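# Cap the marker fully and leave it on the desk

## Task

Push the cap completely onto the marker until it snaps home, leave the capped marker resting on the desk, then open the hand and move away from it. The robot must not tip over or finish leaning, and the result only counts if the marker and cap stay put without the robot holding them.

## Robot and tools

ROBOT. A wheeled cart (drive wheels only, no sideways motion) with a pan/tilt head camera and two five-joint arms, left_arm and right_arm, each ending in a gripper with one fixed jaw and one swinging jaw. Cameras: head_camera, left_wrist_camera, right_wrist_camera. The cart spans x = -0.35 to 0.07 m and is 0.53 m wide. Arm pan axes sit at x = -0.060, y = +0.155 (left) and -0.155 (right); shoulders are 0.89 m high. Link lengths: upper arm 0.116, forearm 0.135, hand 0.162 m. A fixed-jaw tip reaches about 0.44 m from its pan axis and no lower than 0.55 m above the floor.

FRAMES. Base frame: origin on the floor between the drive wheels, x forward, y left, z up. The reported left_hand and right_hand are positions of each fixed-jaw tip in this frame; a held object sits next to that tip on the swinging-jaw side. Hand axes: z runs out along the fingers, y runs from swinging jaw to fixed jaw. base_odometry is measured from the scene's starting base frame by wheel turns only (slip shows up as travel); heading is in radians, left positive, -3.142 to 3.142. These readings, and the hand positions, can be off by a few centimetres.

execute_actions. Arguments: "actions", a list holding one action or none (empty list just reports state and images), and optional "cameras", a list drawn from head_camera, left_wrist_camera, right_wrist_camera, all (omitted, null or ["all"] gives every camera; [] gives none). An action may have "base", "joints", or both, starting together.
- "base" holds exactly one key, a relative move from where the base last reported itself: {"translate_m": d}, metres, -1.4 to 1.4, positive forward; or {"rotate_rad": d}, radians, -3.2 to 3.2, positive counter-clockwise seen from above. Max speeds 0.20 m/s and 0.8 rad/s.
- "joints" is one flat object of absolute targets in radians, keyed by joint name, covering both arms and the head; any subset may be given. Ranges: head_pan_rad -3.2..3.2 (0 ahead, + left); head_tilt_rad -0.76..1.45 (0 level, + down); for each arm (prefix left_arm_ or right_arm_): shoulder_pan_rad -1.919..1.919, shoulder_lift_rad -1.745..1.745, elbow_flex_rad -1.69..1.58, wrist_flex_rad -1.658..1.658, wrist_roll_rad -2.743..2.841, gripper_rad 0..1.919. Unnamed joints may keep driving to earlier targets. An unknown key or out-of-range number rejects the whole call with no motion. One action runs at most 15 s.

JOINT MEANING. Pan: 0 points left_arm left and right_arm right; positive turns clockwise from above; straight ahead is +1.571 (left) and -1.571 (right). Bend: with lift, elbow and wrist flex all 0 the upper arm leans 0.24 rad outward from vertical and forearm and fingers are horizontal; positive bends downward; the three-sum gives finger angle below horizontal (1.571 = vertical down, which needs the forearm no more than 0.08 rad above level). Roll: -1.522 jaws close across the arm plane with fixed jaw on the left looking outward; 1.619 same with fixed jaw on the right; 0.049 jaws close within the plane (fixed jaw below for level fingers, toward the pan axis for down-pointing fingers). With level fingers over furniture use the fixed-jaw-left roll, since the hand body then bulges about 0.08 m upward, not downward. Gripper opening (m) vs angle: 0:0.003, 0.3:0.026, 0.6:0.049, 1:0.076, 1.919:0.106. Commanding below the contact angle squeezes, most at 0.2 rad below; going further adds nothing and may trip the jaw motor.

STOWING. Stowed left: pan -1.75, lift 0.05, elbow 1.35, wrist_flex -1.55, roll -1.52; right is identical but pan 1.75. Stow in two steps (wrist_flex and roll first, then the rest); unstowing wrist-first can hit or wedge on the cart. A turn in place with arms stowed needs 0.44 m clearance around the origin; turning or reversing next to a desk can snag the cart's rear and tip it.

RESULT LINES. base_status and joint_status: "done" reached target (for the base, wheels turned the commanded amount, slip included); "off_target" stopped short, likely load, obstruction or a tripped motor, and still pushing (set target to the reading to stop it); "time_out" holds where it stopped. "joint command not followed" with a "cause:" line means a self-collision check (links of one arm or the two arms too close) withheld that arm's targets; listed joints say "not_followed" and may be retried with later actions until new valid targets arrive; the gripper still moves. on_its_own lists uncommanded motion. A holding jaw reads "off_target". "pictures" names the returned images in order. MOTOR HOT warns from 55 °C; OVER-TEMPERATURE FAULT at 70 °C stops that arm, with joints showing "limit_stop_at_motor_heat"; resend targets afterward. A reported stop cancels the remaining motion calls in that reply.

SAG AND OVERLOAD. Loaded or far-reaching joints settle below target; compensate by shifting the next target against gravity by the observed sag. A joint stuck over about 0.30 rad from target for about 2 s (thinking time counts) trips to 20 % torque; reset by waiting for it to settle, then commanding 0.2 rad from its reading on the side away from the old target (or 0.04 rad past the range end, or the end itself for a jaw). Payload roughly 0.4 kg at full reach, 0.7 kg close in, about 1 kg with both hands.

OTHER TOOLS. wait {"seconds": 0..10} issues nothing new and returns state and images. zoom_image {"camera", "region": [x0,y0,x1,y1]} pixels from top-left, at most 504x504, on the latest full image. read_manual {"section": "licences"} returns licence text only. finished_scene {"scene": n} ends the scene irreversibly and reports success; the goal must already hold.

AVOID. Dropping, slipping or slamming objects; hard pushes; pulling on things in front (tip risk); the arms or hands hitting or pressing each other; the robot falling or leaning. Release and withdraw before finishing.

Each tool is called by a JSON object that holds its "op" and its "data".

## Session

{"op": "execute_actions", "data": {"actions": [{"joints":{"head_tilt_rad":0.5}}]}}

Scene clock: 1.10 s.
base_odometry: x=+0.000 y=+0.000 heading=+0.000 (m, m, rad; odometry frame)
base_status: not commanded
joint_positions: head_pan_rad=-0.026 head_tilt_rad=+0.494 left_arm_shoulder_pan_rad=-1.731 left_arm_shoulder_lift_rad=+0.095 left_arm_elbow_flex_rad=+1.355 left_arm_wrist_flex_rad=-1.493 left_arm_wrist_roll_rad=-1.531 left_arm_gripper_rad=+1.920 right_arm_shoulder_pan_rad=+1.725 right_arm_shoulder_lift_rad=+0.049 right_arm_elbow_flex_rad=+1.281 right_arm_wrist_flex_rad=-1.600 right_arm_wrist_roll_rad=-1.545 right_arm_gripper_rad=+1.920
joint_status: all done
left_hand: x=-0.3063 y=+0.1074 z=+0.8768 quat_wxyz=(-0.061, -0.690, -0.052, +0.720) (m; base frame)
right_hand: x=-0.3139 y=-0.1232 z=+0.9181 quat_wxyz=(-0.052, +0.603, -0.054, -0.794) (m; base frame)
pictures: head_camera, left_wrist_camera, right_wrist_camera
Images, in order (width x height): head_camera 644x476, left_wrist_camera 644x476, right_wrist_camera 644x476.

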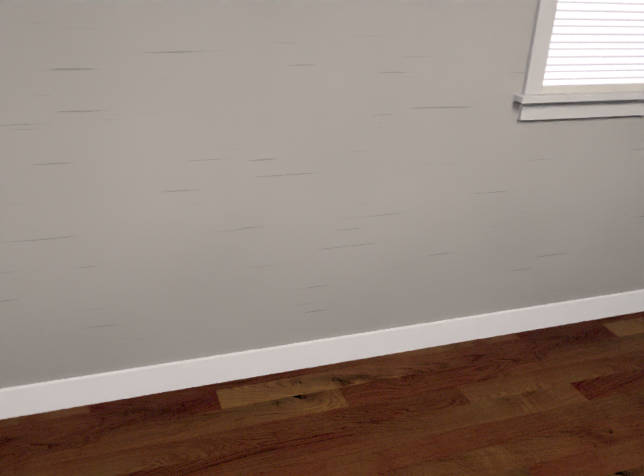

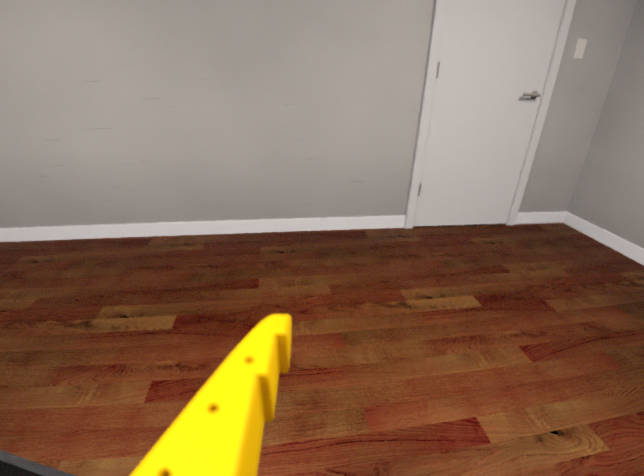

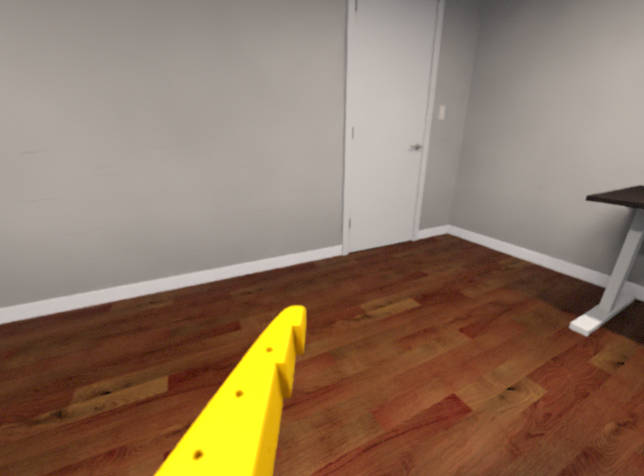

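Desk is on the left again; wall normal at about +1.9.

{"op": "execute_actions", "data": {"actions": [{"base":{"rotate_rad":1.9},"joints":{"head_pan_rad":0.01,"left_arm_shoulder_pan_rad":0.0,"right_arm_shoulder_pan_rad":0.0,"left_arm_shoulder_lift_rad":-0.3,"right_arm_shoulder_lift_rad":-0.3,"left_arm_elbow_flex_rad":0.6,"right_arm_elbow_flex_rad":0.6}}], "cameras": ["head_camera"]}}

Scene clock: 7.40 s.
base_odometry: x=-0.001 y=+0.000 heading=+1.899 (m, m, rad; odometry frame)
base_status: done
joint_positions: head_pan_rad=+0.000 head_tilt_rad=+0.494 left_arm_shoulder_pan_rad=-0.011 left_arm_shoulder_lift_rad=-0.272 left_arm_elbow_flex_rad=+0.639 left_arm_wrist_flex_rad=-1.493 left_arm_wrist_roll_rad=-1.531 left_arm_gripper_rad=+1.920 right_arm_shoulder_pan_rad=+0.009 right_arm_shoulder_lift_rad=-0.264 right_arm_elbow_flex_rad=+0.636 right_arm_wrist_flex_rad=-1.600 right_arm_wrist_roll_rad=-1.545 right_arm_gripper_rad=+1.920
joint_status: all done
left_hand: x=-0.0702 y=+0.3791 z=+1.1112 quat_wxyz=(+0.683, -0.156, +0.156, +0.696) (m; base frame)
right_hand: x=-0.0541 y=-0.3646 z=+1.1171 quat_wxyz=(+0.702, +0.122, +0.118, -0.692) (m; base frame)
pictures: head_camera
Images, in order (width x height): head_camera 644x476.

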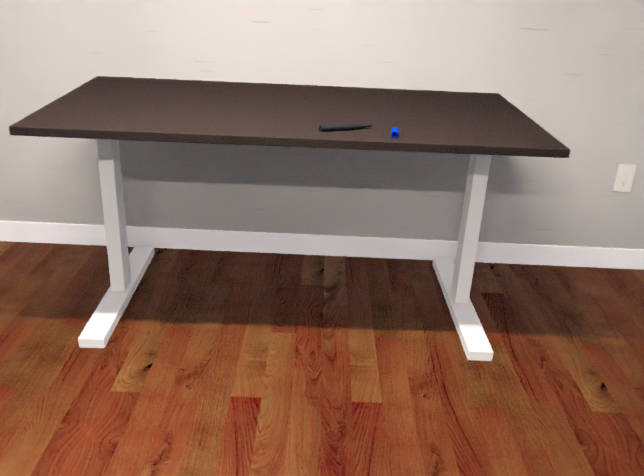

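{"op": "execute_actions", "data": {"actions": [{"base":{"rotate_rad":-0.068},"joints":{"left_arm_shoulder_pan_rad":1.3,"right_arm_shoulder_pan_rad":-1.3,"left_arm_shoulder_lift_rad":-0.6,"right_arm_shoulder_lift_rad":-0.6,"left_arm_wrist_flex_rad":1.2,"right_arm_wrist_flex_rad":1.2}}], "cameras": []}}

{"op": "execute_actions", "data": {"actions": [{"base":{"translate_m":1.1},"joints":{"head_tilt_rad":0.85,"left_arm_gripper_rad":0.7,"right_arm_gripper_rad":0.7,"left_arm_wrist_roll_rad":0.2}}], "cameras": ["head_camera"]}}

Scene clock: 15.57 s.
base_odometry: x=-0.001 y=+0.000 heading=+1.828 (m, m, rad; odometry frame)
base_status: done
joint_positions: head_pan_rad=+0.000 head_tilt_rad=+0.494 left_arm_shoulder_pan_rad=+1.288 left_arm_shoulder_lift_rad=-0.575 left_arm_elbow_flex_rad=+0.637 left_arm_wrist_flex_rad=+1.191 left_arm_wrist_roll_rad=-1.531 left_arm_gripper_rad=+1.920 right_arm_shoulder_pan_rad=-1.290 right_arm_shoulder_lift_rad=-0.571 right_arm_elbow_flex_rad=+0.636 right_arm_wrist_flex_rad=+1.193 right_arm_wrist_roll_rad=-1.545 right_arm_gripper_rad=+1.920
joint_status: all done
left_hand: x=+0.1084 y=+0.2119 z=+0.8479 quat_wxyz=(+0.156, -0.135, +0.978, +0.023) (m; base frame)
right_hand: x=+0.1127 y=-0.1967 z=+0.8476 quat_wxyz=(+0.155, +0.149, +0.976, -0.020) (m; base frame)
pictures: none
No camera images: the call's "cameras" was empty. Leave "cameras" out to get every camera's image.

Scene clock: 21.83 s.
base_odometry: x=-0.283 y=+1.064 heading=+1.828 (m, m, rad; odometry frame)
base_status: done
joint_positions: head_pan_rad=+0.000 head_tilt_rad=+0.845 left_arm_shoulder_pan_rad=+1.288 left_arm_shoulder_lift_rad=-0.577 left_arm_elbow_flex_rad=+0.637 left_arm_wrist_flex_rad=+1.191 left_arm_wrist_roll_rad=+0.192 left_arm_gripper_rad=+0.710 right_arm_shoulder_pan_rad=-1.290 right_arm_shoulder_lift_rad=-0.573 right_arm_elbow_flex_rad=+0.636 right_arm_wrist_flex_rad=+1.195 right_arm_wrist_roll_rad=-1.545 right_arm_gripper_rad=+0.708
joint_status: all done
left_hand: x=+0.1041 y=+0.2011 z=+0.8458 quat_wxyz=(+0.120, -0.830, +0.535, -0.104) (m; base frame)
right_hand: x=+0.1125 y=-0.1966 z=+0.8477 quat_wxyz=(+0.155, +0.149, +0.976, -0.020) (m; base frame)
pictures: head_camera
Images, in order (width x height): head_camera 644x476.

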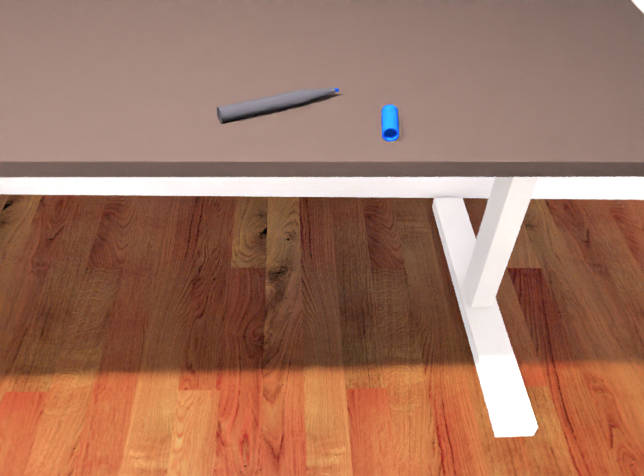

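{"op": "execute_actions", "data": {"actions": [{"base":{"translate_m":0.36},"joints":{"head_tilt_rad":1.15}}], "cameras": ["head_camera"]}}

Scene clock: 26.83 s.
base_odometry: x=-0.375 y=+1.412 heading=+1.828 (m, m, rad; odometry frame)
base_status: done
joint_positions: head_pan_rad=+0.000 head_tilt_rad=+1.145 left_arm_shoulder_pan_rad=+1.288 left_arm_shoulder_lift_rad=-0.577 left_arm_elbow_flex_rad=+0.637 left_arm_wrist_flex_rad=+1.191 left_arm_wrist_roll_rad=+0.192 left_arm_gripper_rad=+0.710 right_arm_shoulder_pan_rad=-1.290 right_arm_shoulder_lift_rad=-0.573 right_arm_elbow_flex_rad=+0.636 right_arm_wrist_flex_rad=+1.195 right_arm_wrist_roll_rad=-1.545 right_arm_gripper_rad=+0.708
joint_status: all done
left_hand: x=+0.1041 y=+0.2011 z=+0.8458 quat_wxyz=(+0.120, -0.830, +0.535, -0.104) (m; base frame)
right_hand: x=+0.1125 y=-0.1966 z=+0.8477 quat_wxyz=(+0.155, +0.149, +0.976, -0.020) (m; base frame)
pictures: head_camera
Images, in order (width x height): head_camera 644x476.

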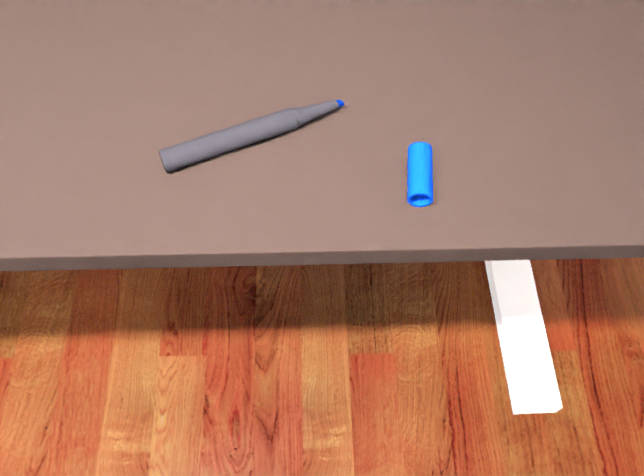

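{"op": "execute_actions", "data": {"actions": [{"base":{"translate_m":0.07},"joints":{"left_arm_shoulder_pan_rad":1.80,"left_arm_shoulder_lift_rad":0.50,"left_arm_elbow_flex_rad":-0.04,"left_arm_wrist_flex_rad":0.85,"left_arm_wrist_roll_rad":0.61,"right_arm_shoulder_pan_rad":-1.84,"right_arm_shoulder_lift_rad":0.66,"right_arm_elbow_flex_rad":-0.405,"right_arm_wrist_flex_rad":0.955,"right_arm_wrist_roll_rad":1.37,"right_arm_gripper_rad":0.6}}]}}

Scene clock: 47.90 s.
base_odometry: x=-0.392 y=+1.480 heading=+1.828 (m, m, rad; odometry frame)
base_status: done
joint_positions: head_pan_rad=+0.000 head_tilt_rad=+1.145 left_arm_shoulder_pan_rad=+1.788 left_arm_shoulder_lift_rad=+0.511 left_arm_elbow_flex_rad=-0.002 left_arm_wrist_flex_rad=+0.864 left_arm_wrist_roll_rad=+0.601 left_arm_gripper_rad=+0.710 right_arm_shoulder_pan_rad=-1.830 right_arm_shoulder_lift_rad=+0.681 right_arm_elbow_flex_rad=-0.369 right_arm_wrist_flex_rad=+0.965 right_arm_wrist_roll_rad=+1.361 right_arm_gripper_rad=+0.608
joint_status: all done
left_hand: x=+0.1883 y=+0.0955 z=+0.7587 quat_wxyz=(+0.038, -0.811, +0.576, -0.091) (m; base frame)
right_hand: x=+0.2299 y=-0.0862 z=+0.7733 quat_wxyz=(+0.038, -0.989, +0.000, -0.142) (m; base frame)
pictures: head_camera, left_wrist_camera, right_wrist_camera
Images, in order (width x height): head_camera 644x476, left_wrist_camera 644x476, right_wrist_camera 644x476.

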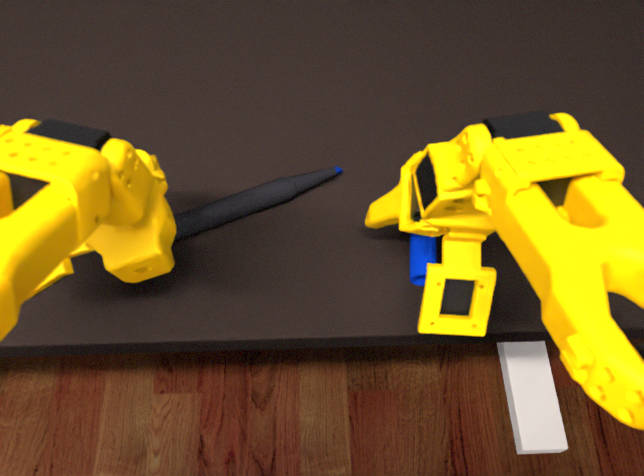

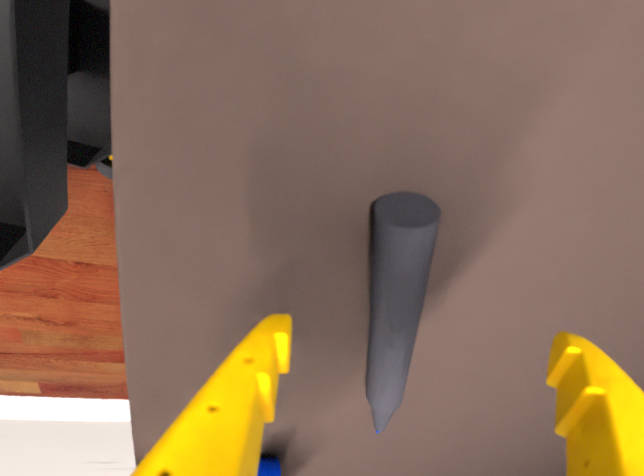

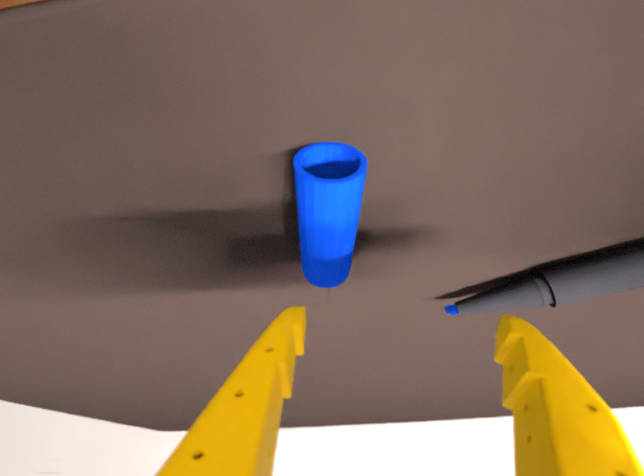

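{"op": "execute_actions", "data": {"actions": [{"joints":{"left_arm_shoulder_pan_rad":1.84,"left_arm_shoulder_lift_rad":0.695,"left_arm_elbow_flex_rad":-0.16,"left_arm_wrist_flex_rad":0.72,"left_arm_wrist_roll_rad":0.65,"right_arm_shoulder_pan_rad":-1.785,"right_arm_shoulder_lift_rad":0.78,"right_arm_wrist_flex_rad":0.84,"right_arm_wrist_roll_rad":1.40}}]}}

Scene clock: 53.80 s.
base_odometry: x=-0.392 y=+1.480 heading=+1.828 (m, m, rad; odometry frame)
base_status: not commanded
joint_positions: head_pan_rad=+0.000 head_tilt_rad=+1.145 left_arm_shoulder_pan_rad=+1.828 left_arm_shoulder_lift_rad=+0.710 left_arm_elbow_flex_rad=-0.125 left_arm_wrist_flex_rad=+0.734 left_arm_wrist_roll_rad=+0.643 left_arm_gripper_rad=+0.710 right_arm_shoulder_pan_rad=-1.795 right_arm_shoulder_lift_rad=+0.799 right_arm_elbow_flex_rad=-0.372 right_arm_wrist_flex_rad=+0.850 right_arm_wrist_roll_rad=+1.391 right_arm_gripper_rad=+0.608
joint_status: all done
left_hand: x=+0.2038 y=+0.0806 z=+0.7338 quat_wxyz=(+0.044, -0.809, +0.574, -0.117) (m; base frame)
right_hand: x=+0.2349 y=-0.0959 z=+0.7473 quat_wxyz=(+0.033, -0.989, +0.002, -0.143) (m; base frame)
pictures: head_camera, left_wrist_camera, right_wrist_camera
Images, in order (width x height): head_camera 644x476, left_wrist_camera 644x476, right_wrist_camera 644x476.

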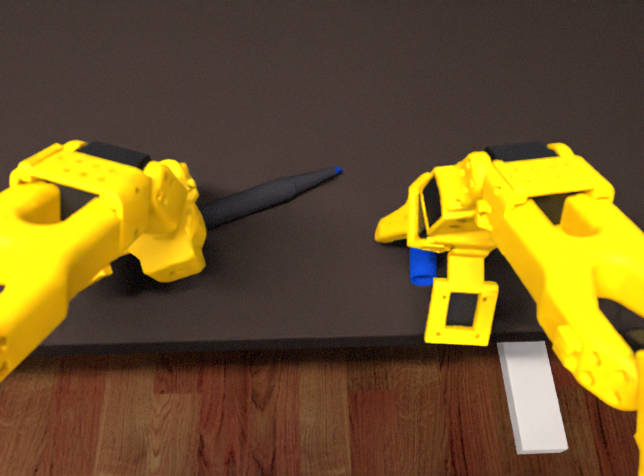

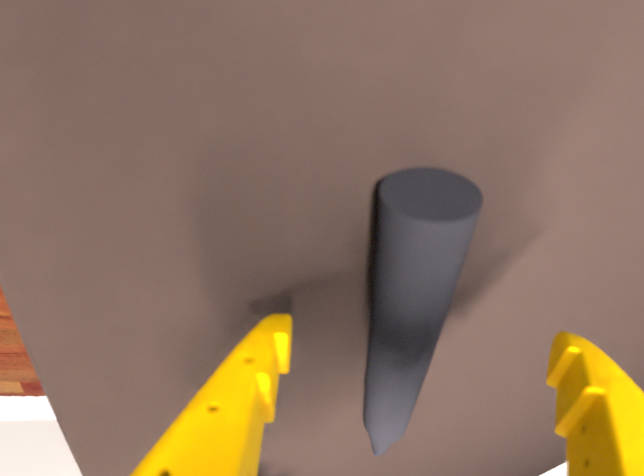

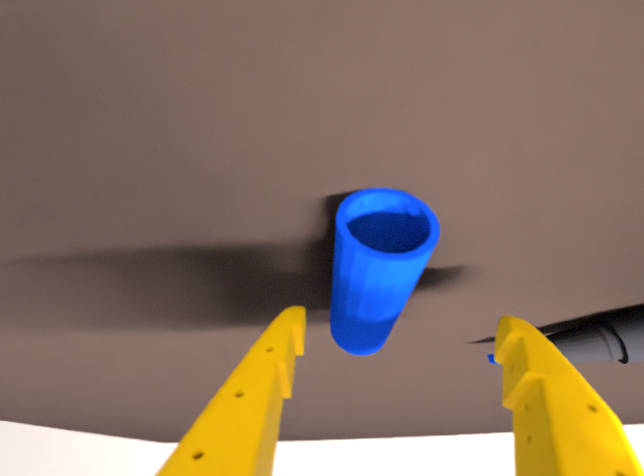

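{"op": "execute_actions", "data": {"actions": [{"joints":{"left_arm_shoulder_pan_rad":1.785,"left_arm_shoulder_lift_rad":0.77,"left_arm_wrist_flex_rad":0.60,"left_arm_wrist_roll_rad":0.60,"right_arm_shoulder_lift_rad":0.845,"right_arm_wrist_flex_rad":0.76}}], "cameras": ["left_wrist_camera","right_wrist_camera"]}}

Scene clock: 60.60 s.
base_odometry: x=-0.392 y=+1.480 heading=+1.828 (m, m, rad; odometry frame)
base_status: not commanded
joint_positions: head_pan_rad=+0.000 head_tilt_rad=+1.145 left_arm_shoulder_pan_rad=+1.797 left_arm_shoulder_lift_rad=+0.778 left_arm_elbow_flex_rad=-0.133 left_arm_wrist_flex_rad=+0.614 left_arm_wrist_roll_rad=+0.608 left_arm_gripper_rad=+0.710 right_arm_shoulder_pan_rad=-1.795 right_arm_shoulder_lift_rad=+0.862 right_arm_elbow_flex_rad=-0.374 right_arm_wrist_flex_rad=+0.770 right_arm_wrist_roll_rad=+1.391 right_arm_gripper_rad=+0.608
joint_status: all done
left_hand: x=+0.2149 y=+0.0869 z=+0.7228 quat_wxyz=(+0.059, -0.804, +0.573, -0.143) (m; base frame)
right_hand: x=+0.2378 y=-0.0952 z=+0.7342 quat_wxyz=(+0.035, -0.988, +0.002, -0.152) (m; base frame)
pictures: left_wrist_camera, right_wrist_camera
Images, in order (width x height): left_wrist_camera 644x476, right_wrist_camera 644x476.

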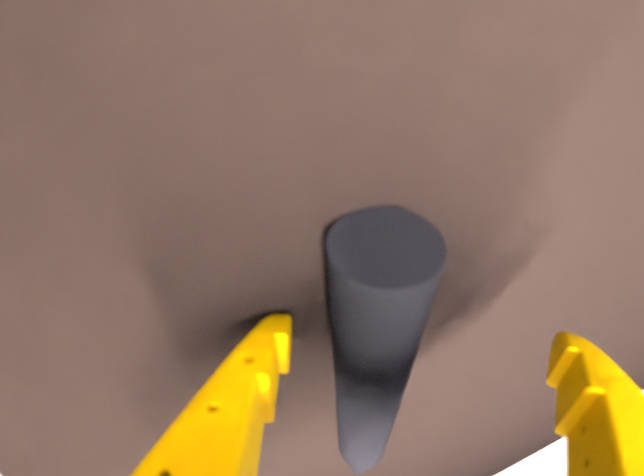

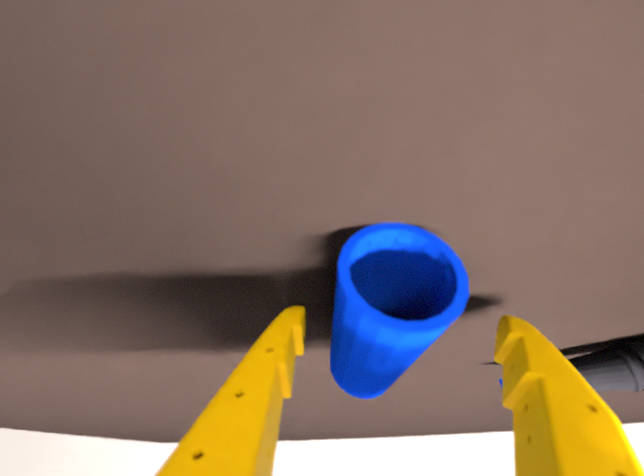

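{"op": "execute_actions", "data": {"actions": [{"joints":{"left_arm_gripper_rad":0.12,"left_arm_shoulder_lift_rad":0.74,"right_arm_shoulder_lift_rad":0.905,"right_arm_elbow_flex_rad":-0.50,"right_arm_wrist_flex_rad":0.75}}], "cameras": []}}

{"op": "execute_actions", "data": {"actions": [{"joints":{"right_arm_gripper_rad":0.1}}]}}

Scene clock: 64.57 s.
base_odometry: x=-0.392 y=+1.480 heading=+1.828 (m, m, rad; odometry frame)
base_status: not commanded
joint_positions: head_pan_rad=+0.000 head_tilt_rad=+1.145 left_arm_shoulder_pan_rad=+1.797 left_arm_shoulder_lift_rad=+0.778 left_arm_elbow_flex_rad=-0.134 left_arm_wrist_flex_rad=+0.613 left_arm_wrist_roll_rad=+0.608 left_arm_gripper_rad=+0.210 right_arm_shoulder_pan_rad=-1.795 right_arm_shoulder_lift_rad=+0.922 right_arm_elbow_flex_rad=-0.469 right_arm_wrist_flex_rad=+0.759 right_arm_wrist_roll_rad=+1.391 right_arm_gripper_rad=+0.608
joint_status: left_arm_gripper_rad off_target (ended at +0.210, target +0.120); the others done
left_hand: x=+0.2155 y=+0.0868 z=+0.7231 quat_wxyz=(+0.060, -0.804, +0.573, -0.145) (m; base frame)
right_hand: x=+0.2494 y=-0.0926 z=+0.7346 quat_wxyz=(+0.040, -0.984, +0.002, -0.174) (m; base frame)
pictures: none
No camera images: the call's "cameras" was empty. Leave "cameras" out to get every camera's image.

Scene clock: 65.37 s.
base_odometry: x=-0.392 y=+1.480 heading=+1.828 (m, m, rad; odometry frame)
base_status: not commanded
joint_positions: head_pan_rad=+0.000 head_tilt_rad=+1.145 left_arm_shoulder_pan_rad=+1.797 left_arm_shoulder_lift_rad=+0.778 left_arm_elbow_flex_rad=-0.134 left_arm_wrist_flex_rad=+0.613 left_arm_wrist_roll_rad=+0.608 left_arm_gripper_rad=+0.210 right_arm_shoulder_pan_rad=-1.795 right_arm_shoulder_lift_rad=+0.922 right_arm_elbow_flex_rad=-0.469 right_arm_wrist_flex_rad=+0.759 right_arm_wrist_roll_rad=+1.391 right_arm_gripper_rad=+0.213
joint_status: right_arm_gripper_rad off_target (ended at +0.213, target +0.100)
left_hand: x=+0.2155 y=+0.0868 z=+0.7231 quat_wxyz=(+0.060, -0.804, +0.573, -0.145) (m; base frame)
right_hand: x=+0.2494 y=-0.0926 z=+0.7346 quat_wxyz=(+0.040, -0.984, +0.002, -0.174) (m; base frame)
pictures: head_camera, left_wrist_camera, right_wrist_camera
Images, in order (width x height): head_camera 644x476, left_wrist_camera 644x476, right_wrist_camera 644x476.

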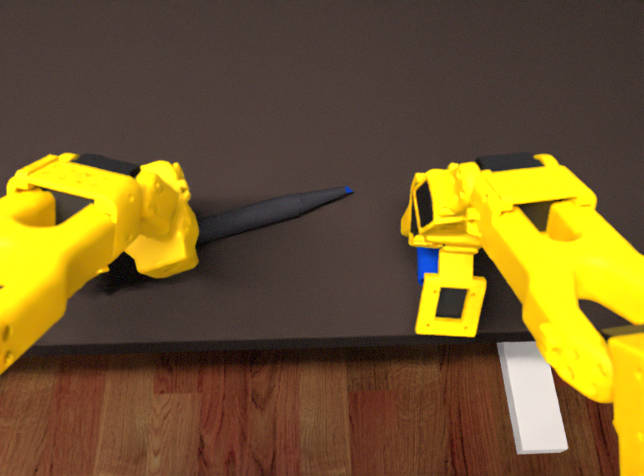

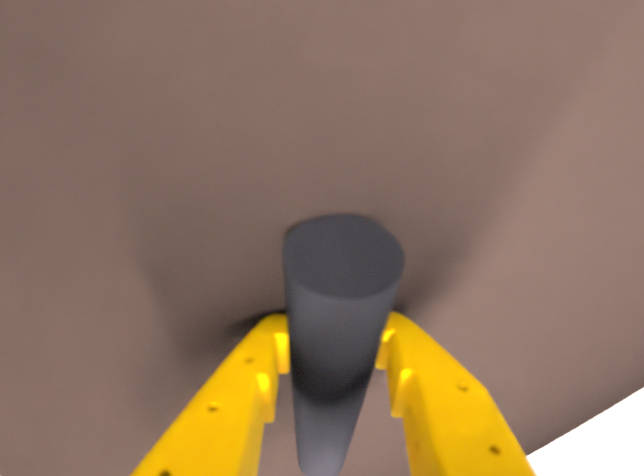

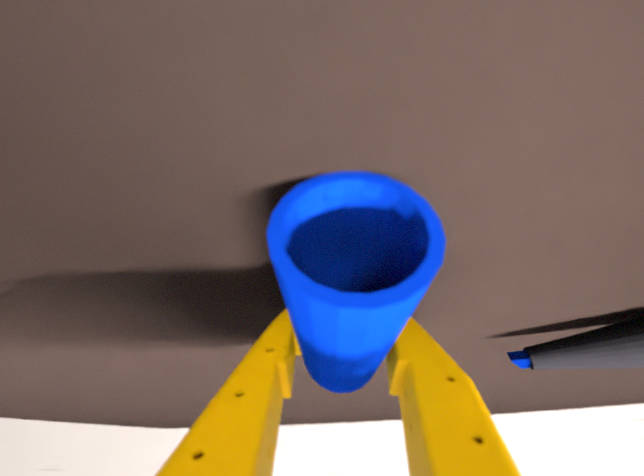

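{"op": "execute_actions", "data": {"actions": [{"joints":{"left_arm_shoulder_pan_rad":1.73,"left_arm_wrist_roll_rad":0.24,"left_arm_shoulder_lift_rad":0.715,"right_arm_shoulder_lift_rad":0.81,"right_arm_wrist_flex_rad":0.80,"right_arm_wrist_roll_rad":-0.18}}]}}

Scene clock: 70.90 s.
base_odometry: x=-0.392 y=+1.480 heading=+1.828 (m, m, rad; odometry frame)
base_status: not commanded
joint_positions: head_pan_rad=+0.000 head_tilt_rad=+1.145 left_arm_shoulder_pan_rad=+1.741 left_arm_shoulder_lift_rad=+0.764 left_arm_elbow_flex_rad=-0.134 left_arm_wrist_flex_rad=+0.613 left_arm_wrist_roll_rad=+0.249 left_arm_gripper_rad=+0.210 right_arm_shoulder_pan_rad=-1.795 right_arm_shoulder_lift_rad=+0.877 right_arm_elbow_flex_rad=-0.470 right_arm_wrist_flex_rad=+0.794 right_arm_wrist_roll_rad=-0.170 right_arm_gripper_rad=+0.213
joint_status: all done
left_hand: x=+0.2206 y=+0.1049 z=+0.7262 quat_wxyz=(+0.092, -0.708, +0.687, -0.135) (m; base frame)
right_hand: x=+0.2435 y=-0.0844 z=+0.7434 quat_wxyz=(+0.155, -0.697, +0.693, -0.098) (m; base frame)
pictures: head_camera, left_wrist_camera, right_wrist_camera
Images, in order (width x height): head_camera 644x476, left_wrist_camera 644x476, right_wrist_camera 644x476.

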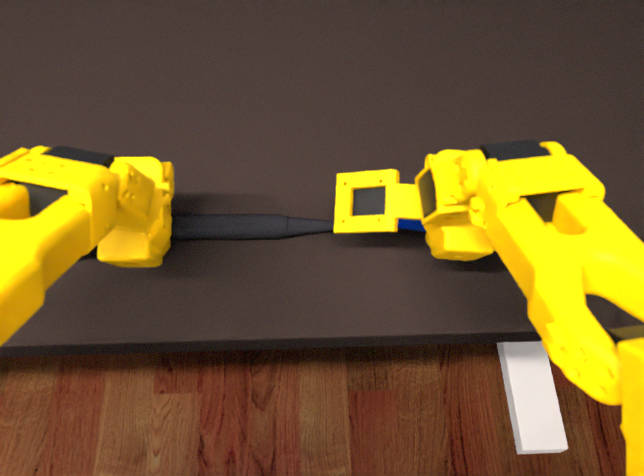

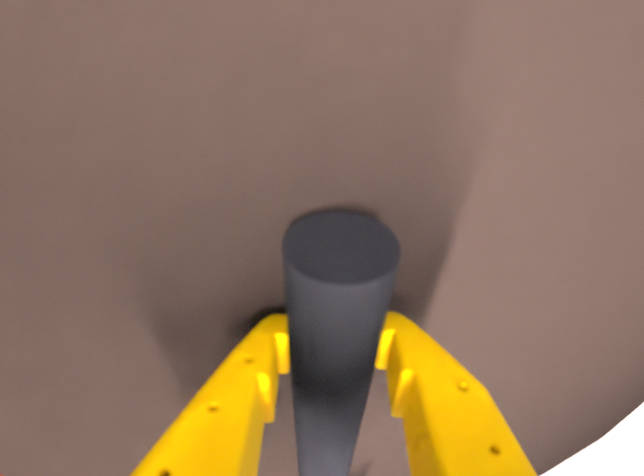

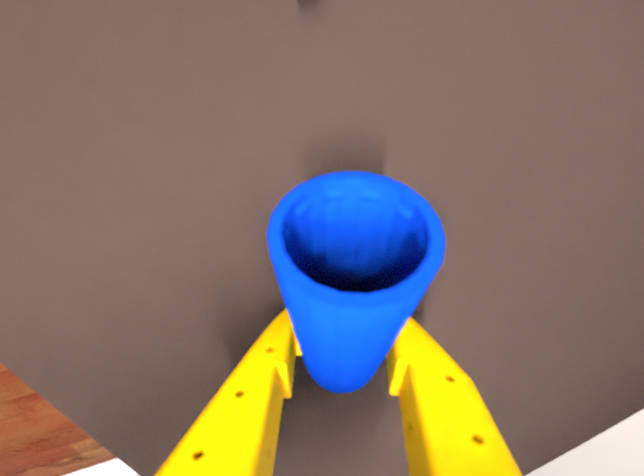

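{"op": "execute_actions", "data": {"actions": [{"joints":{"right_arm_shoulder_pan_rad":-1.865,"right_arm_wrist_roll_rad":-0.24,"right_arm_shoulder_lift_rad":0.905,"right_arm_wrist_flex_rad":0.73,"right_arm_gripper_rad":0.17}}], "cameras": []}}

{"op": "execute_actions", "data": {"actions": [{"joints":{"right_arm_gripper_rad":0.27,"left_arm_gripper_rad":0.26,"left_arm_shoulder_lift_rad":0.765}}], "cameras": []}}

{"op": "execute_actions", "data": {"actions": [{"joints":{"right_arm_gripper_rad":0.05,"left_arm_gripper_rad":0.05}}]}}

Scene clock: 78.50 s.
base_odometry: x=-0.392 y=+1.480 heading=+1.828 (m, m, rad; odometry frame)
base_status: not commanded
joint_positions: head_pan_rad=+0.000 head_tilt_rad=+1.145 left_arm_shoulder_pan_rad=+1.741 left_arm_shoulder_lift_rad=+0.764 left_arm_elbow_flex_rad=-0.134 left_arm_wrist_flex_rad=+0.613 left_arm_wrist_roll_rad=+0.249 left_arm_gripper_rad=+0.210 right_arm_shoulder_pan_rad=-1.852 right_arm_shoulder_lift_rad=+0.917 right_arm_elbow_flex_rad=-0.472 right_arm_wrist_flex_rad=+0.741 right_arm_wrist_roll_rad=-0.232 right_arm_gripper_rad=+0.217
joint_status: right_arm_gripper_rad off_target (ended at +0.217, target +0.170); the others done
left_hand: x=+0.2206 y=+0.1049 z=+0.7262 quat_wxyz=(+0.092, -0.708, +0.687, -0.135) (m; base frame)
right_hand: x=+0.2412 y=-0.0662 z=+0.7352 quat_wxyz=(+0.168, -0.694, +0.694, -0.093) (m; base frame)
pictures: none
No camera images: the call's "cameras" was empty. Leave "cameras" out to get every camera's image.

Scene clock: 79.03 s.
base_odometry: x=-0.392 y=+1.480 heading=+1.828 (m, m, rad; odometry frame)
base_status: not commanded
joint_positions: head_pan_rad=+0.000 head_tilt_rad=+1.145 left_arm_shoulder_pan_rad=+1.741 left_arm_shoulder_lift_rad=+0.776 left_arm_elbow_flex_rad=-0.134 left_arm_wrist_flex_rad=+0.613 left_arm_wrist_roll_rad=+0.249 left_arm_gripper_rad=+0.250 right_arm_shoulder_pan_rad=-1.852 right_arm_shoulder_lift_rad=+0.917 right_arm_elbow_flex_rad=-0.472 right_arm_wrist_flex_rad=+0.741 right_arm_wrist_roll_rad=-0.232 right_arm_gripper_rad=+0.262
joint_status: all done
left_hand: x=+0.2185 y=+0.1052 z=+0.7231 quat_wxyz=(+0.089, -0.709, +0.688, -0.130) (m; base frame)
right_hand: x=+0.2412 y=-0.0662 z=+0.7352 quat_wxyz=(+0.168, -0.694, +0.694, -0.093) (m; base frame)
pictures: none
No camera images: the call's "cameras" was empty. Leave "cameras" out to get every camera's image.

Scene clock: 79.63 s.
base_odometry: x=-0.392 y=+1.480 heading=+1.828 (m, m, rad; odometry frame)
base_status: not commanded
joint_positions: head_pan_rad=+0.000 head_tilt_rad=+1.145 left_arm_shoulder_pan_rad=+1.741 left_arm_shoulder_lift_rad=+0.776 left_arm_elbow_flex_rad=-0.134 left_arm_wrist_flex_rad=+0.613 left_arm_wrist_roll_rad=+0.249 left_arm_gripper_rad=+0.206 right_arm_shoulder_pan_rad=-1.853 right_arm_shoulder_lift_rad=+0.917 right_arm_elbow_flex_rad=-0.474 right_arm_wrist_flex_rad=+0.739 right_arm_wrist_roll_rad=-0.232 right_arm_gripper_rad=+0.216
joint_status: left_arm_gripper_rad off_target (ended at +0.206, target +0.050); right_arm_gripper_rad off_target (ended at +0.216, target +0.050)
left_hand: x=+0.2185 y=+0.1052 z=+0.7231 quat_wxyz=(+0.089, -0.709, +0.688, -0.130) (m; base frame)
right_hand: x=+0.2416 y=-0.0656 z=+0.7356 quat_wxyz=(+0.169, -0.695, +0.693, -0.093) (m; base frame)
pictures: head_camera, left_wrist_camera, right_wrist_camera
Images, in order (width x height): head_camera 644x476, left_wrist_camera 644x476, right_wrist_camera 644x476.

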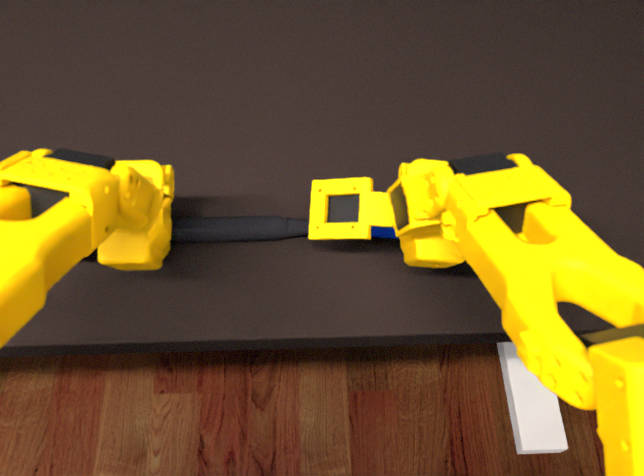

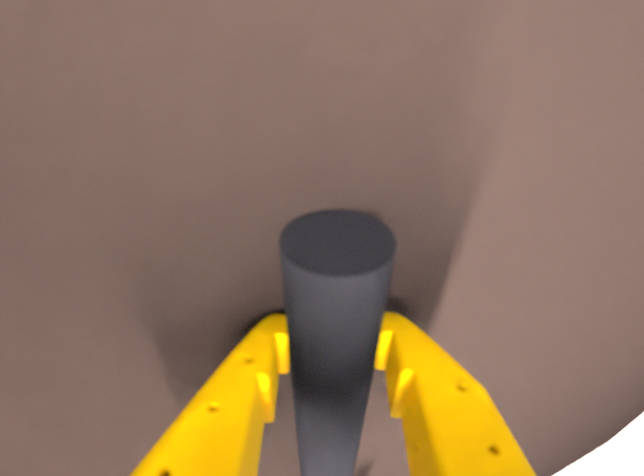

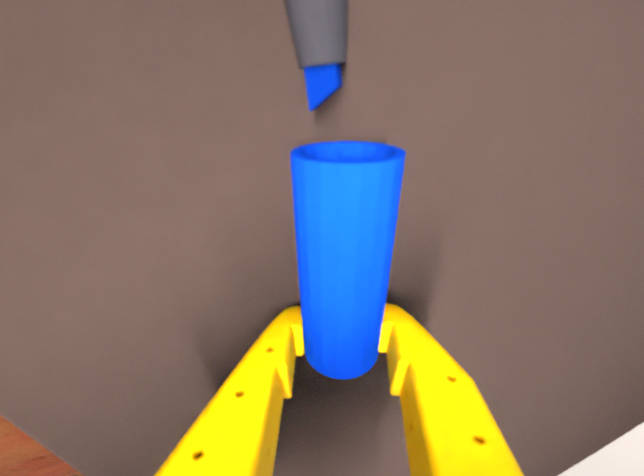

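{"op": "execute_actions", "data": {"actions": [{"joints":{"right_arm_wrist_roll_rad":-0.15,"left_arm_shoulder_pan_rad":1.81,"left_arm_wrist_roll_rad":0.315,"left_arm_wrist_flex_rad":0.55,"left_arm_shoulder_lift_rad":0.775}}], "cameras": ["head_camera","right_wrist_camera"]}}

Scene clock: 85.50 s.
base_odometry: x=-0.392 y=+1.480 heading=+1.828 (m, m, rad; odometry frame)
base_status: not commanded
joint_positions: head_pan_rad=+0.000 head_tilt_rad=+1.145 left_arm_shoulder_pan_rad=+1.796 left_arm_shoulder_lift_rad=+0.784 left_arm_elbow_flex_rad=-0.134 left_arm_wrist_flex_rad=+0.564 left_arm_wrist_roll_rad=+0.307 left_arm_gripper_rad=+0.206 right_arm_shoulder_pan_rad=-1.853 right_arm_shoulder_lift_rad=+0.917 right_arm_elbow_flex_rad=-0.475 right_arm_wrist_flex_rad=+0.738 right_arm_wrist_roll_rad=-0.160 right_arm_gripper_rad=+0.216
joint_status: all done
left_hand: x=+0.2215 y=+0.0881 z=+0.7235 quat_wxyz=(+0.092, -0.707, +0.684, -0.152) (m; base frame)
right_hand: x=+0.2422 y=-0.0660 z=+0.7359 quat_wxyz=(+0.167, -0.719, +0.667, -0.100) (m; base frame)
pictures: head_camera, right_wrist_camera
Images, in order (width x height): head_camera 644x476, right_wrist_camera 644x476.

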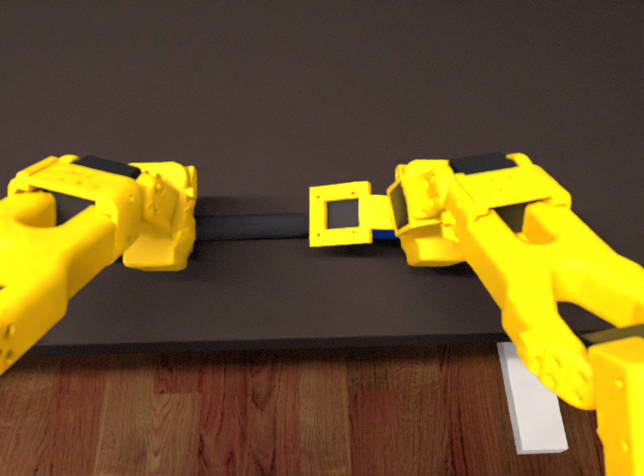

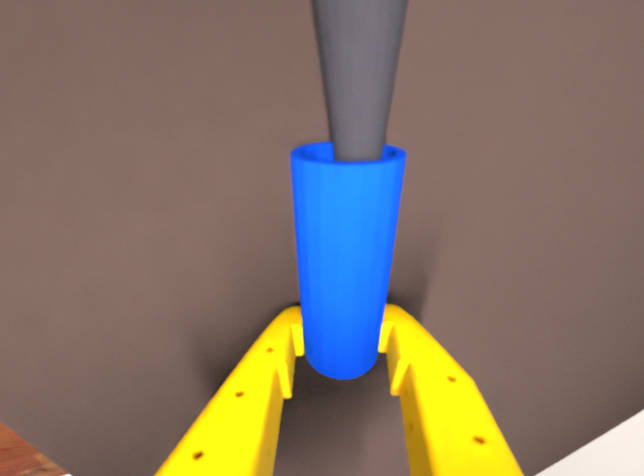

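{"op": "execute_actions", "data": {"actions": [{"joints":{"left_arm_shoulder_pan_rad":1.89,"left_arm_wrist_roll_rad":0.39,"left_arm_wrist_flex_rad":0.515,"left_arm_shoulder_lift_rad":0.78}}], "cameras": ["head_camera","right_wrist_camera"]}}

Scene clock: 90.13 s.
base_odometry: x=-0.392 y=+1.480 heading=+1.828 (m, m, rad; odometry frame)
base_status: not commanded
joint_positions: head_pan_rad=+0.000 head_tilt_rad=+1.145 left_arm_shoulder_pan_rad=+1.873 left_arm_shoulder_lift_rad=+0.791 left_arm_elbow_flex_rad=-0.134 left_arm_wrist_flex_rad=+0.528 left_arm_wrist_roll_rad=+0.382 left_arm_gripper_rad=+0.206 right_arm_shoulder_pan_rad=-1.853 right_arm_shoulder_lift_rad=+0.918 right_arm_elbow_flex_rad=-0.475 right_arm_wrist_flex_rad=+0.738 right_arm_wrist_roll_rad=-0.158 right_arm_gripper_rad=+0.216
joint_status: all done
left_hand: x=+0.2194 y=+0.0649 z=+0.7233 quat_wxyz=(+0.086, -0.705, +0.683, -0.171) (m; base frame)
right_hand: x=+0.2419 y=-0.0661 z=+0.7355 quat_wxyz=(+0.166, -0.720, +0.667, -0.100) (m; base frame)
pictures: head_camera, right_wrist_camera
Images, in order (width x height): head_camera 644x476, right_wrist_camera 644x476.

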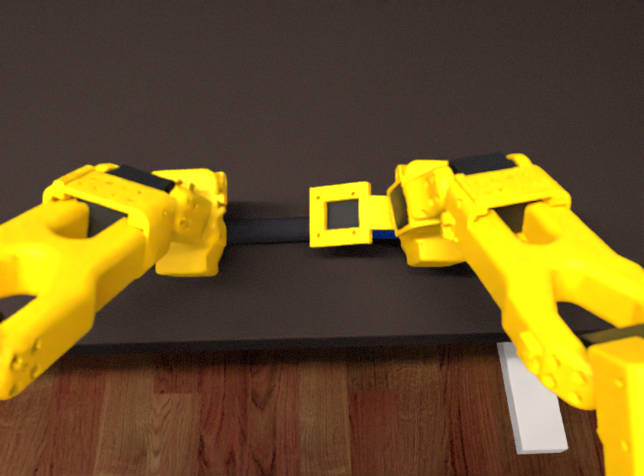

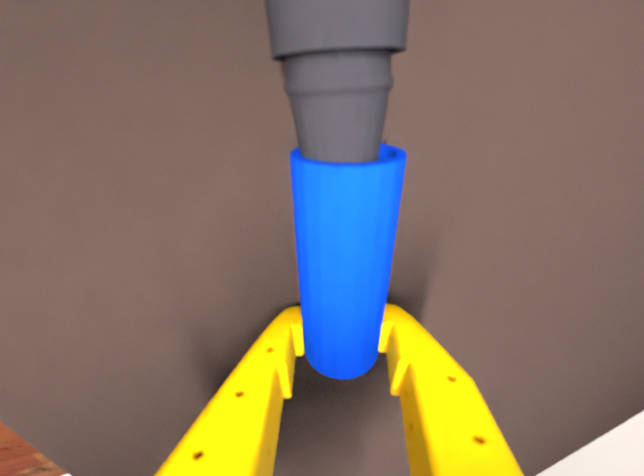

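{"op": "execute_actions", "data": {"actions": [{"joints":{"left_arm_shoulder_pan_rad":1.919,"left_arm_wrist_roll_rad":0.41,"left_arm_wrist_flex_rad":0.49,"right_arm_shoulder_pan_rad":-1.919,"right_arm_wrist_roll_rad":-0.20}}], "cameras": ["right_wrist_camera"]}}

Scene clock: 94.60 s.
base_odometry: x=-0.392 y=+1.480 heading=+1.828 (m, m, rad; odometry frame)
base_status: not commanded
joint_positions: head_pan_rad=+0.000 head_tilt_rad=+1.145 left_arm_shoulder_pan_rad=+1.891 left_arm_shoulder_lift_rad=+0.796 left_arm_elbow_flex_rad=-0.134 left_arm_wrist_flex_rad=+0.510 left_arm_wrist_roll_rad=+0.402 left_arm_gripper_rad=+0.206 right_arm_shoulder_pan_rad=-1.881 right_arm_shoulder_lift_rad=+0.918 right_arm_elbow_flex_rad=-0.475 right_arm_wrist_flex_rad=+0.738 right_arm_wrist_roll_rad=-0.192 right_arm_gripper_rad=+0.216
joint_status: left_arm_shoulder_pan_rad off_target (ended at +1.892, target +1.919); right_arm_shoulder_pan_rad off_target (ended at -1.882, target -1.919); the others done
left_hand: x=+0.2196 y=+0.0590 z=+0.7231 quat_wxyz=(+0.086, -0.705, +0.681, -0.178) (m; base frame)
right_hand: x=+0.2393 y=-0.0575 z=+0.7355 quat_wxyz=(+0.169, -0.717, +0.669, -0.095) (m; base frame)
pictures: right_wrist_camera
Images, in order (width x height): right_wrist_camera 644x476.

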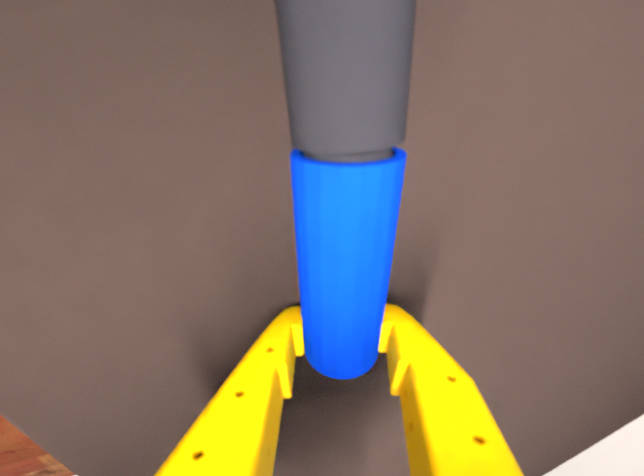

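{"op": "execute_actions", "data": {"actions": [{"joints":{"left_arm_shoulder_pan_rad":1.89,"right_arm_shoulder_pan_rad":-1.87,"right_arm_gripper_rad":0.45,"right_arm_wrist_flex_rad":0.79,"right_arm_shoulder_lift_rad":0.85}}], "cameras": []}}

{"op": "execute_actions", "data": {"actions": [{"joints":{"right_arm_shoulder_pan_rad":-1.76,"right_arm_wrist_roll_rad":-0.11}}], "cameras": ["head_camera","right_wrist_camera"]}}

Scene clock: 101.53 s.
base_odometry: x=-0.392 y=+1.480 heading=+1.828 (m, m, rad; odometry frame)
base_status: not commanded
joint_positions: head_pan_rad=+0.000 head_tilt_rad=+1.145 left_arm_shoulder_pan_rad=+1.891 left_arm_shoulder_lift_rad=+0.796 left_arm_elbow_flex_rad=-0.134 left_arm_wrist_flex_rad=+0.507 left_arm_wrist_roll_rad=+0.402 left_arm_gripper_rad=+0.206 right_arm_shoulder_pan_rad=-1.875 right_arm_shoulder_lift_rad=+0.911 right_arm_elbow_flex_rad=-0.477 right_arm_wrist_flex_rad=+0.784 right_arm_wrist_roll_rad=-0.192 right_arm_gripper_rad=+0.441
joint_status: all done
left_hand: x=+0.2200 y=+0.0588 z=+0.7233 quat_wxyz=(+0.087, -0.704, +0.681, -0.180) (m; base frame)
right_hand: x=+0.2347 y=-0.0610 z=+0.7356 quat_wxyz=(+0.153, -0.718, +0.674, -0.086) (m; base frame)
pictures: none
No camera images: the call's "cameras" was empty. Leave "cameras" out to get every camera's image.

Scene clock: 102.27 s.
base_odometry: x=-0.392 y=+1.480 heading=+1.828 (m, m, rad; odometry frame)
base_status: not commanded
joint_positions: head_pan_rad=+0.000 head_tilt_rad=+1.145 left_arm_shoulder_pan_rad=+1.891 left_arm_shoulder_lift_rad=+0.796 left_arm_elbow_flex_rad=-0.134 left_arm_wrist_flex_rad=+0.507 left_arm_wrist_roll_rad=+0.402 left_arm_gripper_rad=+0.206 right_arm_shoulder_pan_rad=-1.771 right_arm_shoulder_lift_rad=+0.911 right_arm_elbow_flex_rad=-0.477 right_arm_wrist_flex_rad=+0.784 right_arm_wrist_roll_rad=-0.120 right_arm_gripper_rad=+0.442
joint_status: all done
left_hand: x=+0.2200 y=+0.0588 z=+0.7233 quat_wxyz=(+0.087, -0.704, +0.681, -0.180) (m; base frame)
right_hand: x=+0.2429 y=-0.0928 z=+0.7355 quat_wxyz=(+0.145, -0.707, +0.685, -0.099) (m; base frame)
pictures: head_camera, right_wrist_camera
Images, in order (width x height): head_camera 644x476, right_wrist_camera 644x476.

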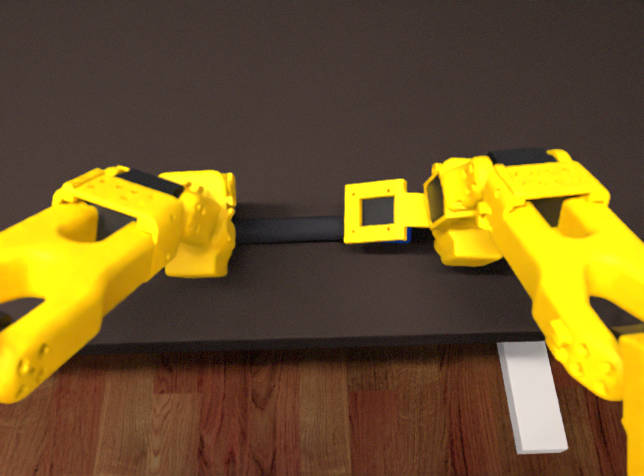

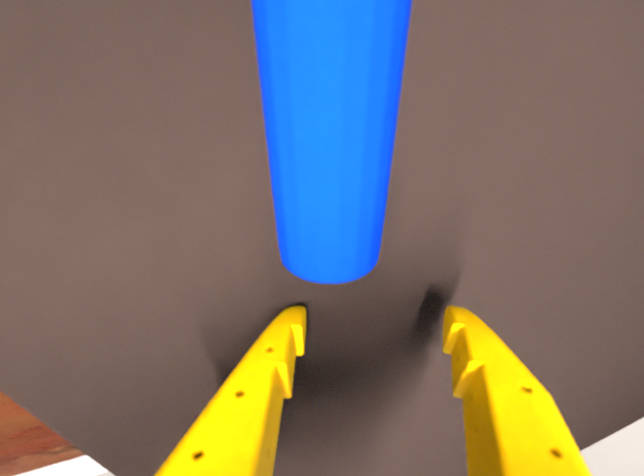

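{"op": "execute_actions", "data": {"actions": [{"joints":{"right_arm_gripper_rad":0.0,"right_arm_wrist_flex_rad":0.715,"right_arm_shoulder_lift_rad":0.90,"right_arm_shoulder_pan_rad":-1.81,"right_arm_wrist_roll_rad":-0.15}}], "cameras": ["right_wrist_camera"]}}

{"op": "execute_actions", "data": {"actions": [{"joints":{"left_arm_shoulder_pan_rad":1.919,"right_arm_shoulder_pan_rad":-1.919,"left_arm_gripper_rad":0.01,"right_arm_wrist_flex_rad":0.69}}], "cameras": ["head_camera","right_wrist_camera"]}}

Scene clock: 107.40 s.
base_odometry: x=-0.392 y=+1.480 heading=+1.828 (m, m, rad; odometry frame)
base_status: not commanded
joint_positions: head_pan_rad=+0.000 head_tilt_rad=+1.145 left_arm_shoulder_pan_rad=+1.891 left_arm_shoulder_lift_rad=+0.796 left_arm_elbow_flex_rad=-0.134 left_arm_wrist_flex_rad=+0.507 left_arm_wrist_roll_rad=+0.402 left_arm_gripper_rad=+0.206 right_arm_shoulder_pan_rad=-1.800 right_arm_shoulder_lift_rad=+0.920 right_arm_elbow_flex_rad=-0.477 right_arm_wrist_flex_rad=+0.727 right_arm_wrist_roll_rad=-0.140 right_arm_gripper_rad=+0.009
joint_status: all done
left_hand: x=+0.2200 y=+0.0588 z=+0.7233 quat_wxyz=(+0.087, -0.704, +0.681, -0.180) (m; base frame)
right_hand: x=+0.2479 y=-0.0822 z=+0.7359 quat_wxyz=(+0.167, -0.707, +0.679, -0.108) (m; base frame)
pictures: right_wrist_camera
Images, in order (width x height): right_wrist_camera 644x476.

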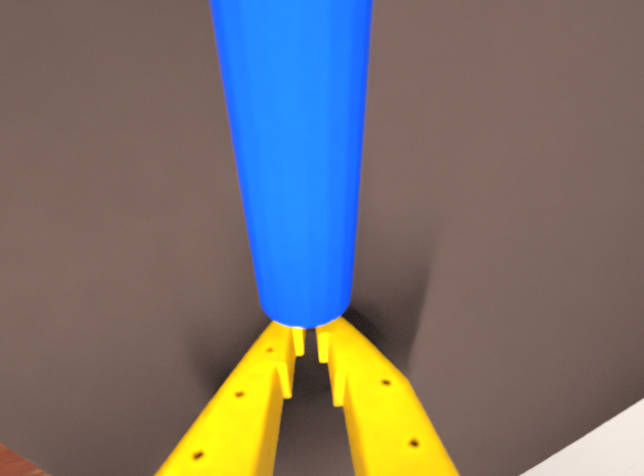

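Scene clock: 108.00 s.
base_odometry: x=-0.392 y=+1.480 heading=+1.828 (m, m, rad; odometry frame)
base_status: not commanded
joint_positions: head_pan_rad=+0.000 head_tilt_rad=+1.145 left_arm_shoulder_pan_rad=+1.899 left_arm_shoulder_lift_rad=+0.798 left_arm_elbow_flex_rad=-0.134 left_arm_wrist_flex_rad=+0.507 left_arm_wrist_roll_rad=+0.402 left_arm_gripper_rad=+0.205 right_arm_shoulder_pan_rad=-1.849 right_arm_shoulder_lift_rad=+0.922 right_arm_elbow_flex_rad=-0.477 right_arm_wrist_flex_rad=+0.702 right_arm_wrist_roll_rad=-0.140 right_arm_gripper_rad=+0.008
joint_status: left_arm_shoulder_pan_rad off_target (ended at +1.898, target +1.919); left_arm_gripper_rad off_target (ended at +0.205, target +0.010); right_arm_shoulder_pan_rad off_target (ended at -1.849, target -1.919); the others done
left_hand: x=+0.2190 y=+0.0568 z=+0.7229 quat_wxyz=(+0.086, -0.702, +0.684, -0.179) (m; base frame)
right_hand: x=+0.2473 y=-0.0662 z=+0.7368 quat_wxyz=(+0.179, -0.722, +0.660, -0.110) (m; base frame)
pictures: head_camera, right_wrist_camera
Images, in order (width x height): head_camera 644x476, right_wrist_camera 644x476.

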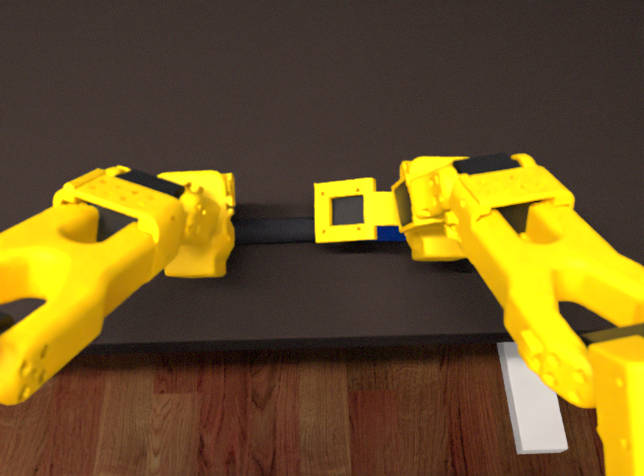

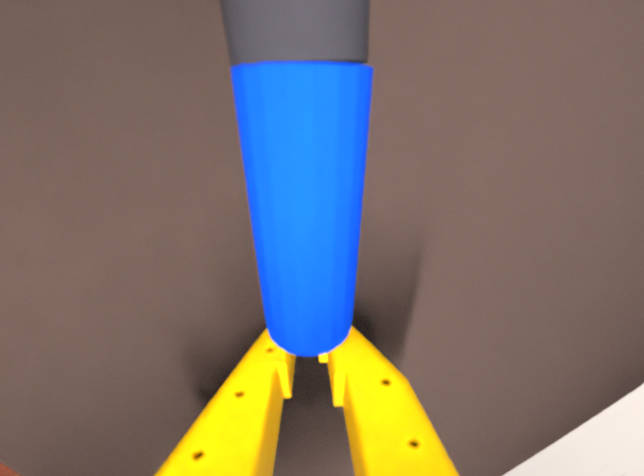

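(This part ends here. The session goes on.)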